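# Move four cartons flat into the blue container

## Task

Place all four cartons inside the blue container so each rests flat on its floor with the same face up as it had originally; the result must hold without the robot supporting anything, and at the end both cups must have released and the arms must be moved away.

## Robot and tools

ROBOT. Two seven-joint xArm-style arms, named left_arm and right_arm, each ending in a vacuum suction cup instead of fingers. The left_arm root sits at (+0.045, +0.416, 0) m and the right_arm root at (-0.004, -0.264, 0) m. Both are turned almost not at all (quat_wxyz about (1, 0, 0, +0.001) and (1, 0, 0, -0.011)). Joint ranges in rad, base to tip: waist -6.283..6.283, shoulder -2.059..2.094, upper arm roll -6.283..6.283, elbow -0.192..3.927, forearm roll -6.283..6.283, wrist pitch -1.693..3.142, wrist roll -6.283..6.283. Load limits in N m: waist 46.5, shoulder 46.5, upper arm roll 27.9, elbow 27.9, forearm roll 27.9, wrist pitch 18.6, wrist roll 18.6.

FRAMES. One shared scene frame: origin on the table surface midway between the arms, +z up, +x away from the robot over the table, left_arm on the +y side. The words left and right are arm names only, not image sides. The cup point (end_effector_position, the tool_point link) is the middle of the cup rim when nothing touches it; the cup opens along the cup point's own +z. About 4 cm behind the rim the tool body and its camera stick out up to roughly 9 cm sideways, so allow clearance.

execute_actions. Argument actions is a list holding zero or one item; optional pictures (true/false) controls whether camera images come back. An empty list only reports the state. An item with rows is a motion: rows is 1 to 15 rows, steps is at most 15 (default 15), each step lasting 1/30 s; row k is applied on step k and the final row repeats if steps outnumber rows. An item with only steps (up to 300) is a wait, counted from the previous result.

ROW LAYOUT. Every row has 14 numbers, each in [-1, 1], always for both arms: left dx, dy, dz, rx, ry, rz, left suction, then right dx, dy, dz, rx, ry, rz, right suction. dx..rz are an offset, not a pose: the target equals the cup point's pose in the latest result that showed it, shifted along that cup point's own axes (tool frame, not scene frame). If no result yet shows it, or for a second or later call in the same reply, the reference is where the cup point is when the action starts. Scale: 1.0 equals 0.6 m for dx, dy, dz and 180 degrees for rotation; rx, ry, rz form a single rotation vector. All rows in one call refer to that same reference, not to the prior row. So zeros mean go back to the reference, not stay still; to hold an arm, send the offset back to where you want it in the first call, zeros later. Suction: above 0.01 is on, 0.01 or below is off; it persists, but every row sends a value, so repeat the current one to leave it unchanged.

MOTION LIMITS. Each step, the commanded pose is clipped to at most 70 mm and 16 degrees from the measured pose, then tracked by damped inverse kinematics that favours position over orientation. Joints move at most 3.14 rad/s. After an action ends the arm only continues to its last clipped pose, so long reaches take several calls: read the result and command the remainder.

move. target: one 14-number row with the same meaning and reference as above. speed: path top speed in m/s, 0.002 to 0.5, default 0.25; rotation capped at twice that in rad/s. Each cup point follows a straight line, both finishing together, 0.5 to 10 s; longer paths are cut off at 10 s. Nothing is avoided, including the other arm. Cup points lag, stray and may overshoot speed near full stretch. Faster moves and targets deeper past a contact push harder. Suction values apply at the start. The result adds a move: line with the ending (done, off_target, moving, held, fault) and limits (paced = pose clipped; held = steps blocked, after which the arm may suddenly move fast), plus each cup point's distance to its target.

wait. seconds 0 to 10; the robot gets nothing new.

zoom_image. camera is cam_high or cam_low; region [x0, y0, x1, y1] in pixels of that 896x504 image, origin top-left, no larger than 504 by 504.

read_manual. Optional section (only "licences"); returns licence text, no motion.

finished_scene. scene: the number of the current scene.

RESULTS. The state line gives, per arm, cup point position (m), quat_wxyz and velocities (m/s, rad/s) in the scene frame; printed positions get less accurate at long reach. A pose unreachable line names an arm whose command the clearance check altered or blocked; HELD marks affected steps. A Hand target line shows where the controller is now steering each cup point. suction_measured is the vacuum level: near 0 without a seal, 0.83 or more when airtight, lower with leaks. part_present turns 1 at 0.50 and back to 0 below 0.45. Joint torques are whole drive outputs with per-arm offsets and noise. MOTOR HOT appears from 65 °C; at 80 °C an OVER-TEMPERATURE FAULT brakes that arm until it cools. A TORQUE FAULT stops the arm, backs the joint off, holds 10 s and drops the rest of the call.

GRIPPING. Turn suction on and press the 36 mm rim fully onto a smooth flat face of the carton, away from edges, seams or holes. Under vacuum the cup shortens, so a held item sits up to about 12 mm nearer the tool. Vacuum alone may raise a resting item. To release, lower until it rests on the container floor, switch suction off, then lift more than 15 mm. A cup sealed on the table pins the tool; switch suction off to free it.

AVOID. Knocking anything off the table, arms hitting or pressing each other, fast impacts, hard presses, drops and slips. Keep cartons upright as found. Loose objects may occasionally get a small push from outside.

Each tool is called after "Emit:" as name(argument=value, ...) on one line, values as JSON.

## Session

Emit:
execute_actions(actions=[])

Emit:
zoom_image(camera="cam_high", region=[280, 0, 530, 250])

Emit:
zoom_image(camera="cam_high", region=[280, 200, 530, 450])

Scene clock: 0.00 s of 6000.00 s.
left_arm: end_effector_position=(+0.4456, +0.4188, +0.2437) suction_measured=0.01 part_present=0 end_effector_quat_wxyz=(+0.001, -0.262, +0.965, -0.000) end_effector_velocity=(+0.000, -0.000, +0.000) end_effector_angular_velocity=(-0.000, -0.002, -0.001) | right_arm: end_effector_position=(+0.3967, -0.2719, +0.2425) suction_measured=0.00 part_present=0 end_effector_quat_wxyz=(-0.001, +0.271, +0.963, +0.001) end_effector_velocity=(-0.001, -0.000, -0.001) end_effector_angular_velocity=(-0.001, +0.003, +0.002)
Joint positions: left_arm=[ 0.001 -0.249  0.002  0.921  0.001  1.167  1.832] | right_arm=[ 0.001 -0.247 -0.001  0.92   0.002  1.168  2.882]
Joint velocities: left_arm=[ 0.    -0.    -0.001  0.001 -0.    -0.001  0.001] | right_arm=[-0.     0.    -0.    -0.002 -0.001  0.001 -0.002]
Joint torques (N m, as the arm reports them, + toward a larger angle): no reading
Hand target (left_arm): +0.446, +0.419, +0.244; +0.001, -0.262, +0.965, -0.000
Hand target (right_arm): +0.397, -0.272, +0.243; -0.001, +0.271, +0.963, +0.001

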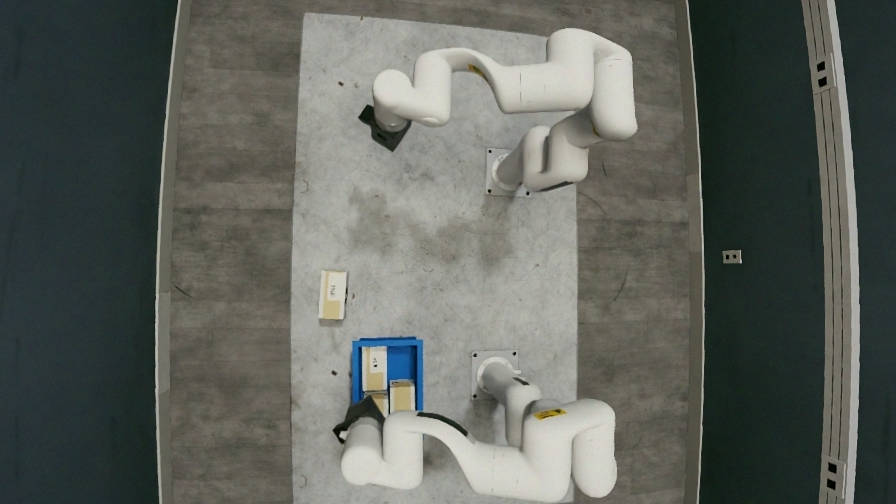

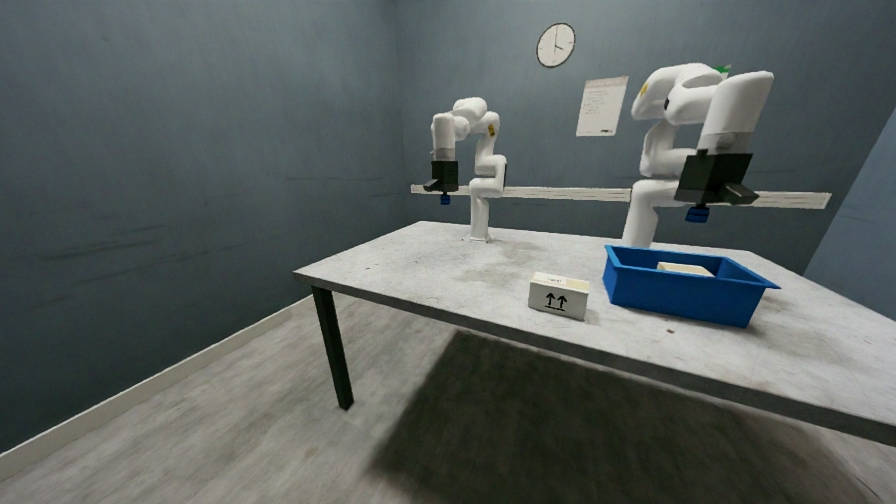

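Region (280, 0, 530, 250) of cam_high's 896x504 image, scaled by 2.016, with more detail than that image has.

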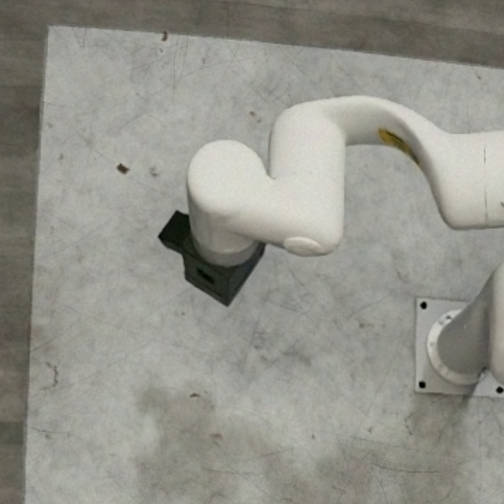

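Region (280, 200, 530, 450) of cam_high's 896x504 image, scaled by 2.016, with more detail than that image has.

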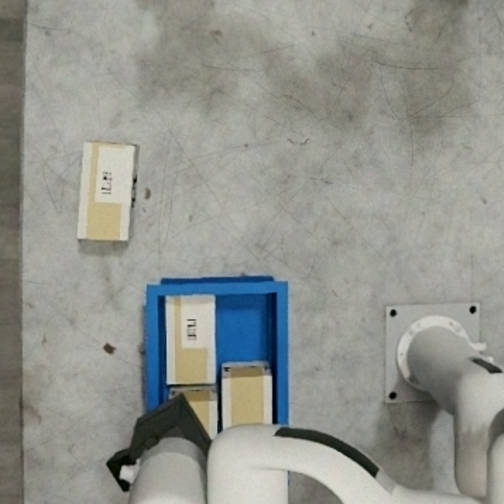

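Emit:
move(target=[0.58,-0.18,0,0,0,0.169,0,0,0,0,0,0,0,0], speed=0.4)

Emit:
zoom_image(camera="cam_high", region=[300, 260, 480, 460])

Scene clock: 4.77 s of 6000.00 s.
left_arm: end_effector_position=(+0.1999, +0.1496, +0.2439) suction_measured=0.01 part_present=0 end_effector_quat_wxyz=(+0.000, -0.000, +1.000, -0.001) end_effector_velocity=(-0.003, -0.004, +0.002) end_effector_angular_velocity=(-0.004, -0.008, -0.011) | right_arm: end_effector_position=(+0.3967, -0.2719, +0.2425) suction_measured=0.00 part_present=0 end_effector_quat_wxyz=(-0.001, +0.271, +0.963, +0.001) end_effector_velocity=(-0.000, +0.000, -0.000) end_effector_angular_velocity=(-0.000, +0.001, -0.000)
Joint positions: left_arm=[-0.462 -0.662 -0.471  0.666 -0.297  1.284  1.601] | right_arm=[ 0.001 -0.247 -0.001  0.92   0.002  1.168  2.882]
Joint velocities: left_arm=[-0.007 -0.003 -0.007  0.006 -0.002 -0.002 -0.002] | right_arm=[ 0.    -0.     0.    -0.001 -0.     0.001  0.001]
Joint torques (N m, as the arm reports them, + toward a larger angle): left_arm=[ 0.24 -2.85  4.44 18.27  0.4  -0.98  0.81] | right_arm=[  0.35 -17.32  -0.16  10.55  -0.88  -0.93   0.45]
Hand target (left_arm): +0.199, +0.149, +0.244; +0.001, +0.001, +1.000, -0.001
Hand target (right_arm): +0.397, -0.272, +0.243; -0.001, +0.271, +0.963, +0.001
Off the commanded pose (left_arm): 0.001 m, 0 deg.
Off the commanded pose (right_arm): 0.000 m, 0 deg.
After step 90, 0.37 s passed at rest.
move: done

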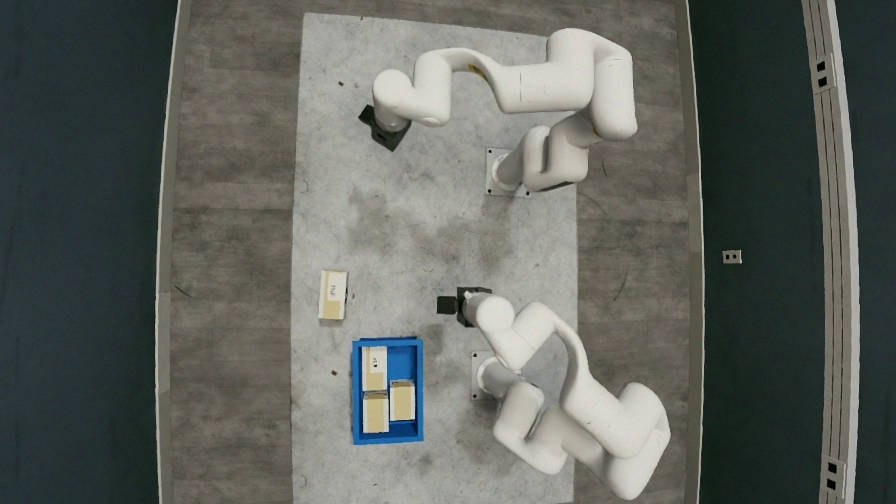

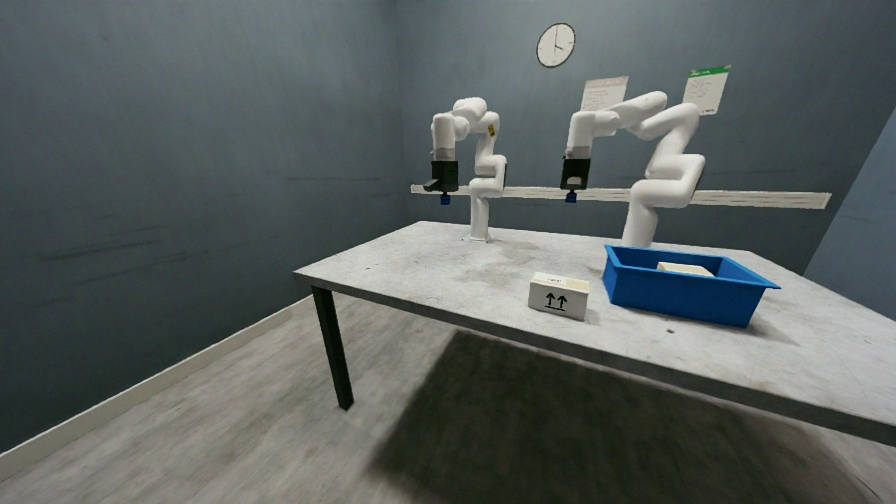

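Region (300, 260, 480, 460) of cam_high's 896x504 image, scaled by 2.520, with more detail than that image has; it fills the left 454 columns of this view, and the rest is white.

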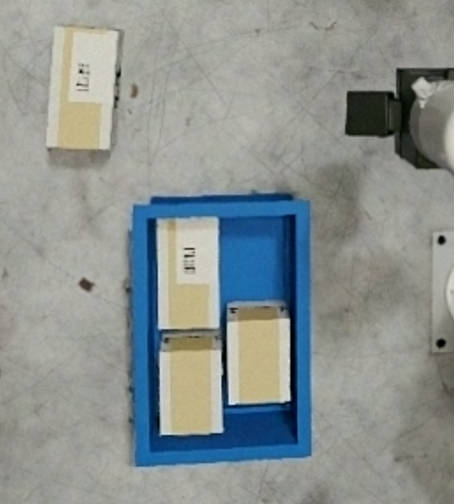

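Emit:
move(target=[-0.26,0.567,0.08,0,0,-0.011,0,0,0,0,0,0,0,0], speed=0.4)

Emit:
move(target=[0,0,0.15,0,0,0,1,0,0,0,0,0,0,0], speed=0.1)

Emit:
zoom_image(camera="cam_low", region=[580, 180, 800, 340])

Scene clock: 12.40 s of 6000.00 s.
left_arm: end_effector_position=(+0.3561, +0.4903, +0.1956) suction_measured=0.01 part_present=0 end_effector_quat_wxyz=(+0.001, -0.017, +1.000, +0.000) end_effector_velocity=(-0.000, +0.004, -0.000) end_effector_angular_velocity=(-0.002, +0.000, +0.009) | right_arm: end_effector_position=(+0.3967, -0.2719, +0.2425) suction_measured=0.00 part_present=0 end_effector_quat_wxyz=(-0.001, +0.271, +0.963, +0.001) end_effector_velocity=(+0.000, -0.000, +0.000) end_effector_angular_velocity=(-0.000, -0.001, -0.002)
Joint positions: left_arm=[-0.052 -0.517  0.257  0.574  0.143  1.079  2.43 ] | right_arm=[ 0.001 -0.247 -0.001  0.92   0.002  1.168  2.882]
Joint velocities: left_arm=[ 0.004  0.003  0.007  0.002  0.001 -0.001  0.001] | right_arm=[-0.    -0.     0.     0.001 -0.    -0.     0.003]
Joint torques (N m, as the arm reports them, + toward a larger angle): left_arm=[ 0.81 -7.42 -1.67 18.26  0.28 -0.8   0.86] | right_arm=[  0.18 -17.2   -0.34  10.42  -0.75  -0.72   0.32]
Hand target (left_arm): +0.356, +0.491, +0.195; +0.001, -0.018, +1.000, -0.000
Hand target (right_arm): +0.397, -0.272, +0.243; -0.001, +0.271, +0.963, +0.001
Off the commanded pose (left_arm): 0.001 m, 0 deg.
Off the commanded pose (right_arm): 0.000 m, 0 deg.
After step 90, 3.13 s passed at rest.
move: done

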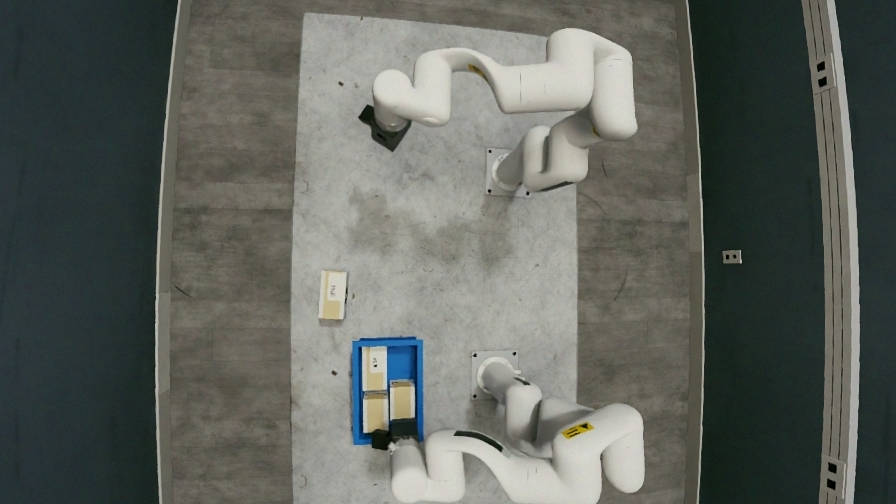

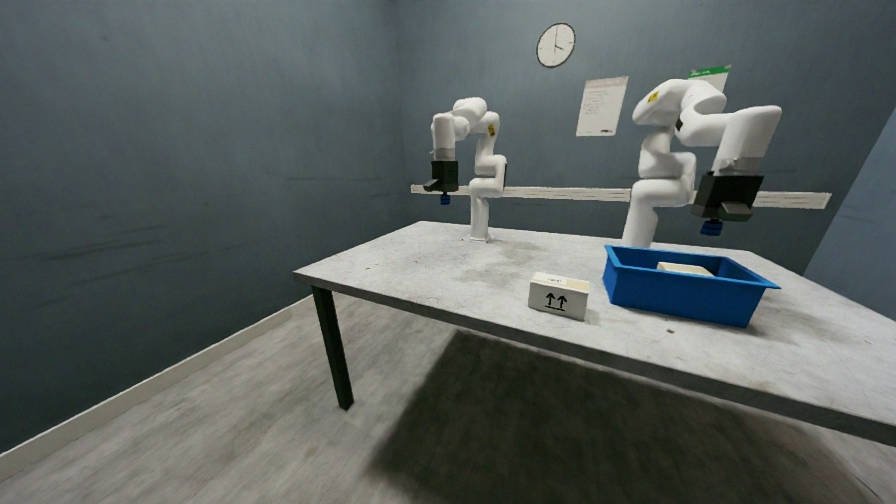

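Scene clock: 13.70 s of 6000.00 s.
left_arm: end_effector_position=(+0.3564, +0.4904, +0.1059) suction_measured=0.01 part_present=0 end_effector_quat_wxyz=(+0.002, -0.017, +1.000, +0.000) end_effector_velocity=(-0.001, -0.000, -0.002) end_effector_angular_velocity=(-0.001, +0.004, -0.001) | right_arm: end_effector_position=(+0.3967, -0.2719, +0.2425) suction_measured=0.00 part_present=0 end_effector_quat_wxyz=(-0.001, +0.271, +0.963, +0.001) end_effector_velocity=(+0.000, +0.000, +0.000) end_effector_angular_velocity=(-0.001, -0.001, +0.000)
Joint positions: left_arm=[-0.056 -0.349  0.299  0.418  0.147  0.756  2.443] | right_arm=[ 0.001 -0.247 -0.001  0.92   0.002  1.168  2.882]
Joint velocities: left_arm=[ 0.     0.002  0.001 -0.003  0.    -0.001  0.001] | right_arm=[ 0.    -0.     0.     0.    -0.001 -0.     0.   ]
Joint torques (N m, as the arm reports them, + toward a larger angle): left_arm=[-0.18 -8.9  -0.93 16.4   0.42 -1.32  0.94] | right_arm=[  0.06 -17.39  -0.59  10.5   -1.28  -0.75   0.45]
Hand target (left_arm): +0.356, +0.490, +0.106; +0.001, -0.017, +1.000, +0.000
Hand target (right_arm): +0.397, -0.272, +0.243; -0.001, +0.271, +0.963, +0.001
Off the commanded pose (left_arm): 0.000 m, 0 deg.
Off the commanded pose (right_arm): 0.000 m, 0 deg.
move: done

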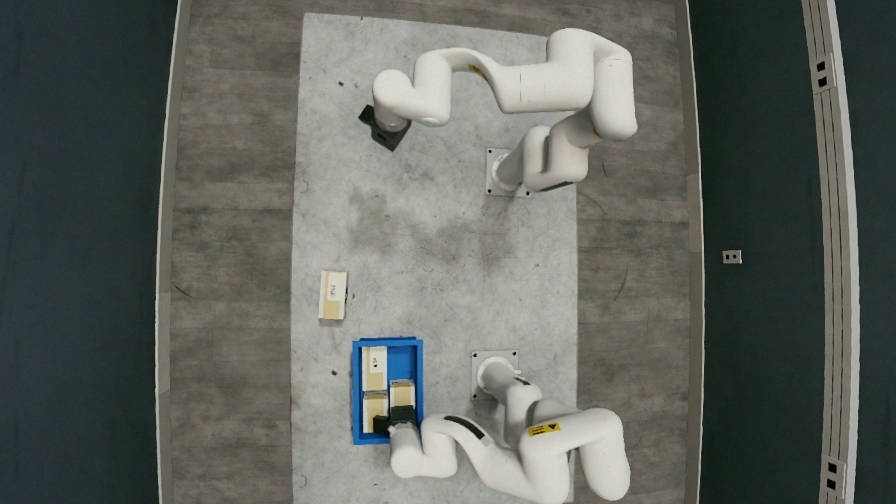

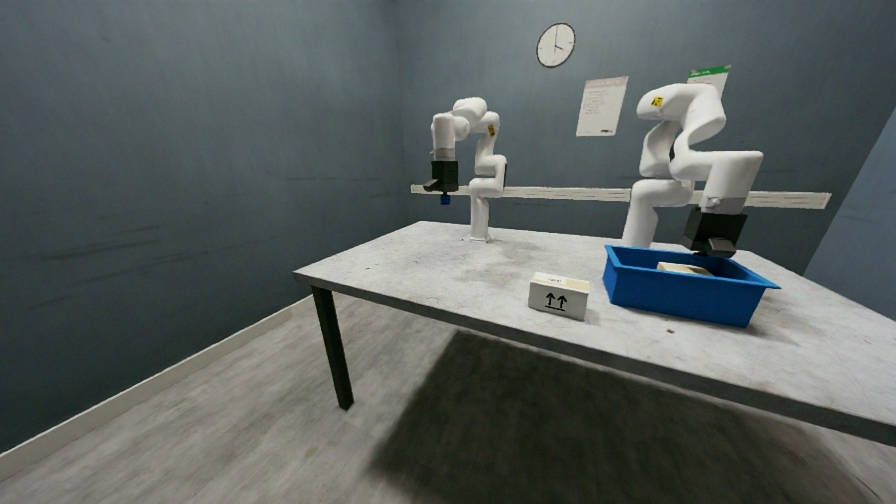

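Region (580, 180, 800, 340) of cam_low's 896x504 image, scaled by 2.291, with more detail than that image has; it fills the top 367 rows of this view, and the rest is white.

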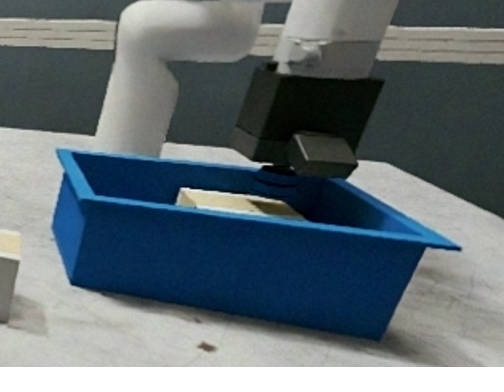

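Emit:
move(target=[0,-0.025,0.02,0,0,0,0,0,0,0,0,0,0,0], speed=0.06)

Emit:
move(target=[0,0,0.035,0,0,0,1,0,0,0,0,0,0,0], speed=0.03)

Scene clock: 17.13 s of 6000.00 s.
left_arm: end_effector_position=(+0.3569, +0.4755, +0.0940) suction_measured=0.01 part_present=0 end_effector_quat_wxyz=(+0.002, -0.017, +1.000, +0.000) end_effector_velocity=(+0.001, +0.001, +0.001) end_effector_angular_velocity=(-0.000, -0.004, +0.003) | right_arm: end_effector_position=(+0.3967, -0.2719, +0.2425) suction_measured=0.00 part_present=0 end_effector_quat_wxyz=(-0.001, +0.271, +0.963, +0.001) end_effector_velocity=(-0.000, +0.000, -0.000) end_effector_angular_velocity=(+0.002, +0.001, -0.002)
Joint positions: left_arm=[-0.078 -0.324  0.277  0.395  0.134  0.709  2.408] | right_arm=[ 0.001 -0.247 -0.001  0.92   0.002  1.168  2.882]
Joint velocities: left_arm=[ 0.    -0.001  0.001  0.002 -0.001 -0.001 -0.001] | right_arm=[-0.    -0.     0.    -0.001  0.002  0.     0.001]
Joint torques (N m, as the arm reports them, + toward a larger angle): left_arm=[ -0.82 -10.12  -0.96  16.32   0.86  -1.41   0.58] | right_arm=[  0.82 -17.85  -0.45  10.5   -1.23  -0.79   0.48]
Hand target (left_arm): +0.357, +0.475, +0.094; +0.002, -0.017, +1.000, +0.000
Hand target (right_arm): +0.397, -0.272, +0.243; -0.001, +0.271, +0.963, +0.001
Off the commanded pose (left_arm): 0.000 m, 0 deg.
Off the commanded pose (right_arm): 0.000 m, 0 deg.
move: done

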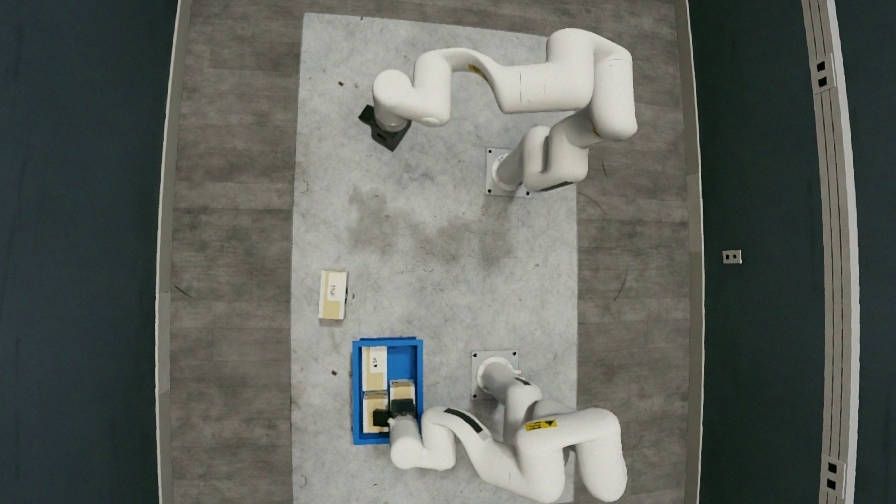

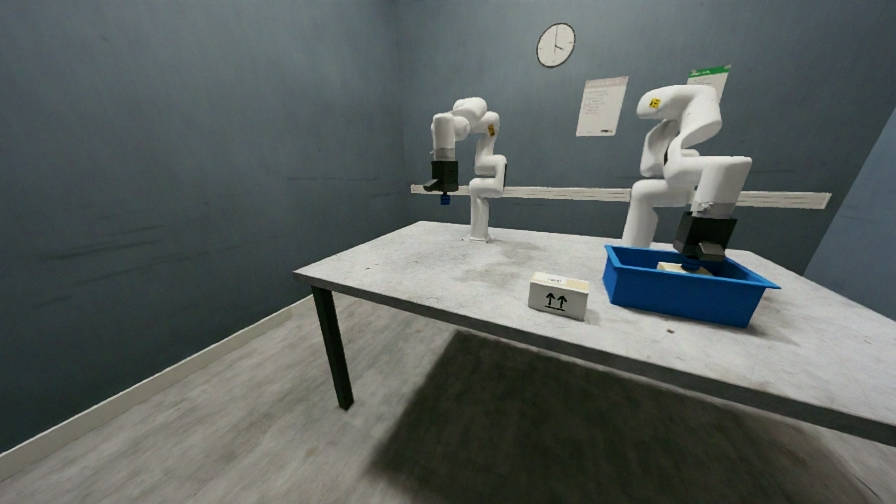

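Scene clock: 18.10 s of 6000.00 s.
left_arm: end_effector_position=(+0.3604, +0.4761, +0.0765) suction_measured=0.96 part_present=1 end_effector_quat_wxyz=(+0.007, -0.017, +1.000, +0.001) end_effector_velocity=(-0.001, +0.000, -0.002) end_effector_angular_velocity=(-0.000, +0.001, +0.001) | right_arm: end_effector_position=(+0.3967, -0.2719, +0.2425) suction_measured=0.00 part_present=0 end_effector_quat_wxyz=(-0.001, +0.271, +0.963, +0.001) end_effector_velocity=(-0.000, +0.000, -0.001) end_effector_angular_velocity=(+0.001, +0.001, +0.001)
Joint positions: left_arm=[-0.084 -0.264  0.286  0.379  0.125  0.624  2.418] | right_arm=[ 0.001 -0.247 -0.001  0.92   0.002  1.168  2.882]
Joint velocities: left_arm=[ 0.     0.005  0.001 -0.002 -0.001 -0.005  0.001] | right_arm=[-0.     0.    -0.    -0.001  0.001 -0.    -0.001]
Joint torques (N m, as the arm reports them, + toward a larger angle): left_arm=[ 0.01  4.13 -0.2   5.1   0.45 -2.51  0.78] | right_arm=[ -0.08 -18.2   -0.34  10.47  -1.09  -0.87   0.27]
Hand target (left_arm): +0.357, +0.476, +0.073; +0.002, -0.017, +1.000, +0.000
Hand target (right_arm): +0.397, -0.272, +0.243; -0.001, +0.271, +0.963, +0.001
Off the commanded pose (left_arm): 0.005 m, 1 deg.
Off the commanded pose (right_arm): 0.000 m, 0 deg.
move: off_target (left_arm)

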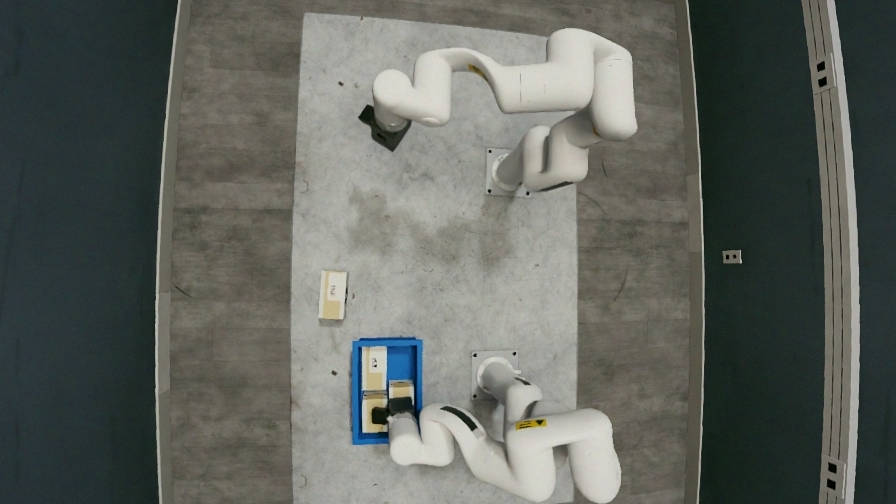

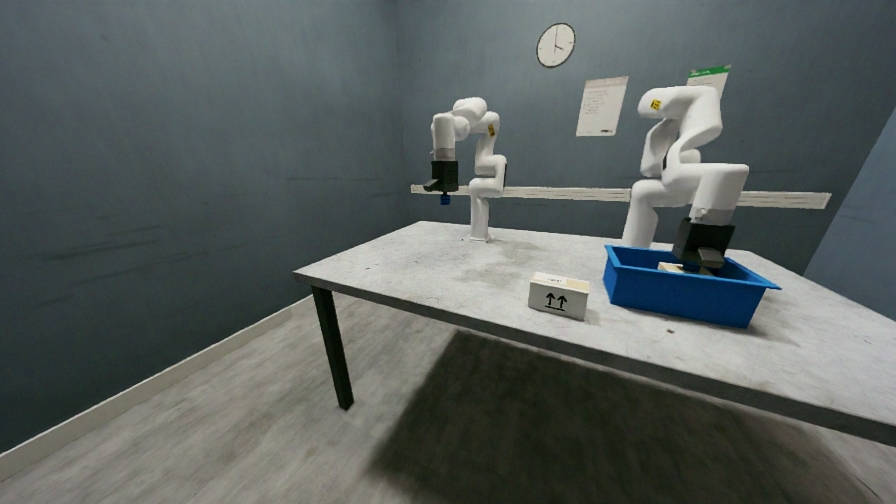

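Emit:
move(target=[0.005,0,-0.012,0,0.0035,0,1,0,0,0,0,0,0,0], speed=0.05)

Emit:
move(target=[0,0.073,0,0,0,0,1,0,0,0,0,0,0,0], speed=0.04)

Emit:
zoom_image(camera="cam_high", region=[300, 260, 480, 460])

Scene clock: 21.67 s of 6000.00 s.
left_arm: end_effector_position=(+0.3570, +0.4759, +0.0833) suction_measured=0.96 part_present=1 end_effector_quat_wxyz=(+0.000, -0.017, +1.000, +0.000) end_effector_velocity=(+0.002, +0.000, +0.002) end_effector_angular_velocity=(+0.001, -0.006, -0.001) | right_arm: end_effector_position=(+0.3967, -0.2719, +0.2425) suction_measured=0.00 part_present=0 end_effector_quat_wxyz=(-0.001, +0.271, +0.963, +0.001) end_effector_velocity=(-0.000, +0.000, +0.000) end_effector_angular_velocity=(+0.000, -0.000, +0.001)
Joint positions: left_arm=[-0.081 -0.29   0.283  0.386  0.131  0.668  2.413] | right_arm=[ 0.001 -0.247 -0.001  0.92   0.002  1.168  2.882]
Joint velocities: left_arm=[-0.    -0.002 -0.     0.003  0.001 -0.001  0.   ] | right_arm=[ 0.    -0.    -0.    -0.     0.     0.    -0.001]
Joint torques (N m, as the arm reports them, + toward a larger angle): left_arm=[ -0.14 -11.    -0.6   17.36  -0.02  -1.31   0.42] | right_arm=[  0.04 -17.43  -0.3   10.36  -0.98  -0.76   0.4 ]
Hand target (left_arm): +0.357, +0.476, +0.084; +0.001, -0.017, +1.000, +0.001
Hand target (right_arm): +0.397, -0.272, +0.243; -0.001, +0.271, +0.963, +0.001
Off the commanded pose (left_arm): 0.000 m, 0 deg.
Off the commanded pose (right_arm): 0.000 m, 0 deg.
move: done

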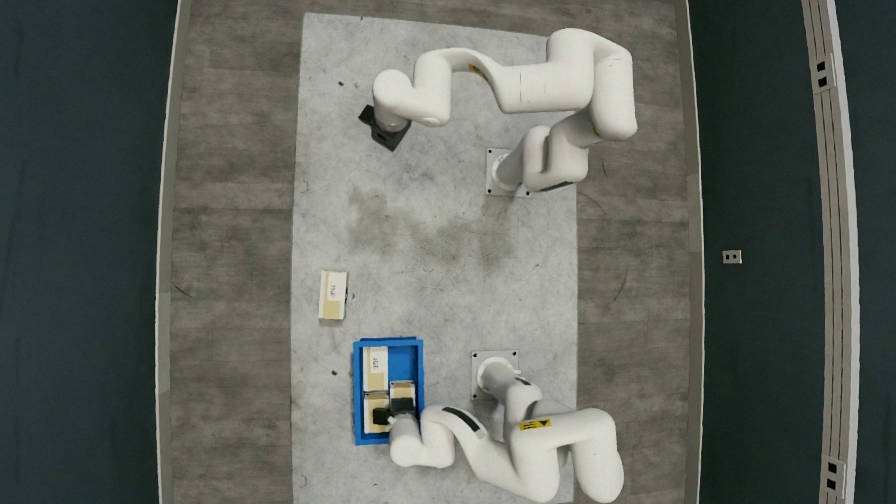

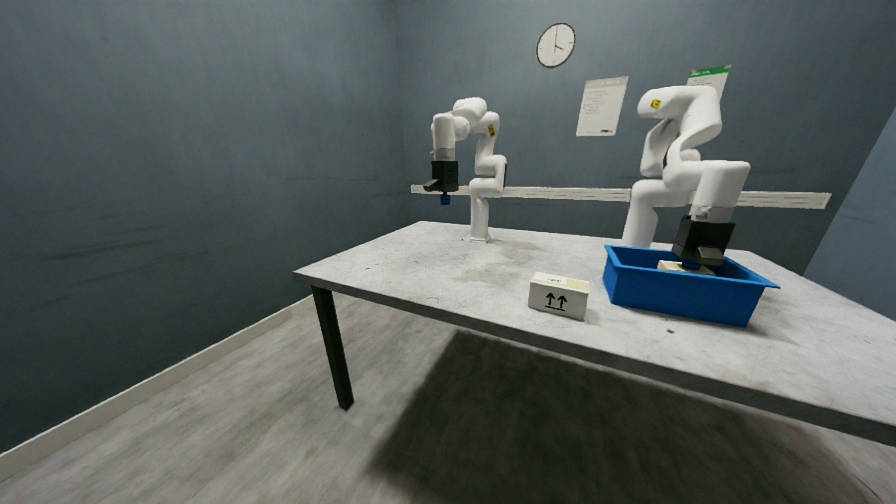

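Scene clock: 23.07 s of 6000.00 s.
left_arm: end_effector_position=(+0.3554, +0.5197, +0.0833) suction_measured=0.96 part_present=1 end_effector_quat_wxyz=(+0.000, -0.017, +1.000, +0.001) end_effector_velocity=(-0.000, +0.000, -0.000) end_effector_angular_velocity=(-0.001, +0.001, +0.002) | right_arm: end_effector_position=(+0.3967, -0.2719, +0.2425) suction_measured=0.00 part_present=0 end_effector_quat_wxyz=(-0.001, +0.271, +0.963, +0.001) end_effector_velocity=(-0.000, -0.000, -0.000) end_effector_angular_velocity=(-0.001, -0.000, -0.000)
Joint positions: left_arm=[-0.029 -0.261  0.364  0.418  0.151  0.667  2.53 ] | right_arm=[ 0.001 -0.247 -0.001  0.92   0.002  1.168  2.882]
Joint velocities: left_arm=[ 0.     0.001  0.    -0.    -0.001 -0.    -0.   ] | right_arm=[-0.    -0.    -0.    -0.    -0.001 -0.    -0.   ]
Joint torques (N m, as the arm reports them, + toward a larger angle): left_arm=[  0.21 -11.29  -0.35  17.85   0.35  -1.54   0.84] | right_arm=[  0.59 -17.77  -0.08  10.33  -1.01  -0.79   0.32]
Hand target (left_arm): +0.355, +0.520, +0.083; +0.000, -0.017, +1.000, +0.001
Hand target (right_arm): +0.397, -0.272, +0.243; -0.001, +0.271, +0.963, +0.001
Off the commanded pose (left_arm): 0.000 m, 0 deg.
Off the commanded pose (right_arm): 0.000 m, 0 deg.
move: done

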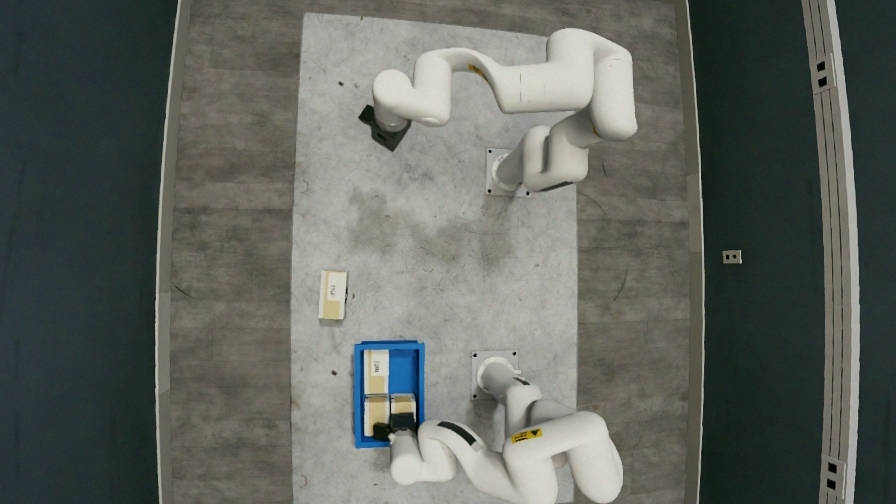

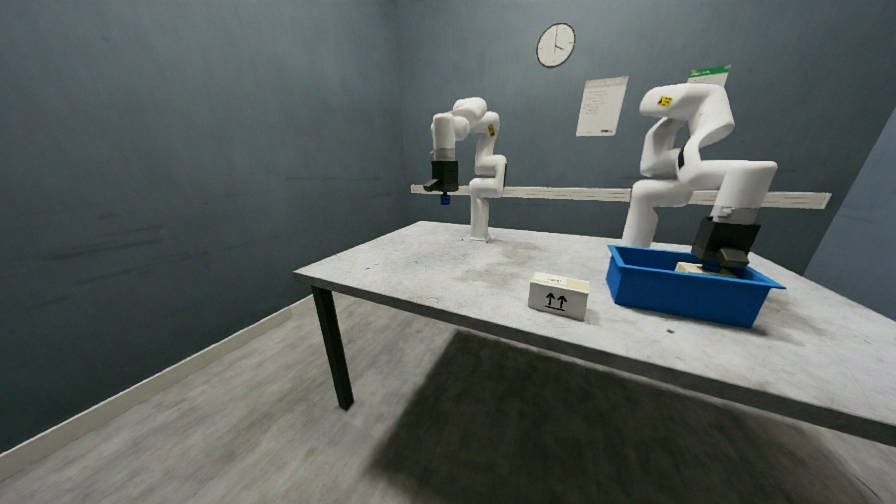

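Region (300, 260, 480, 460) of cam_high's 896x504 image, scaled by 2.520, with more detail than that image has; it fills the left 454 columns of this view, and the rest is white.

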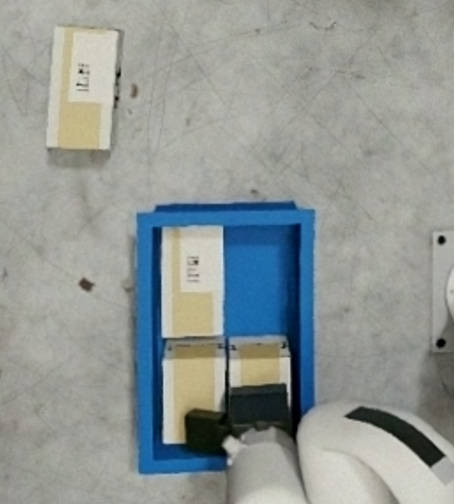

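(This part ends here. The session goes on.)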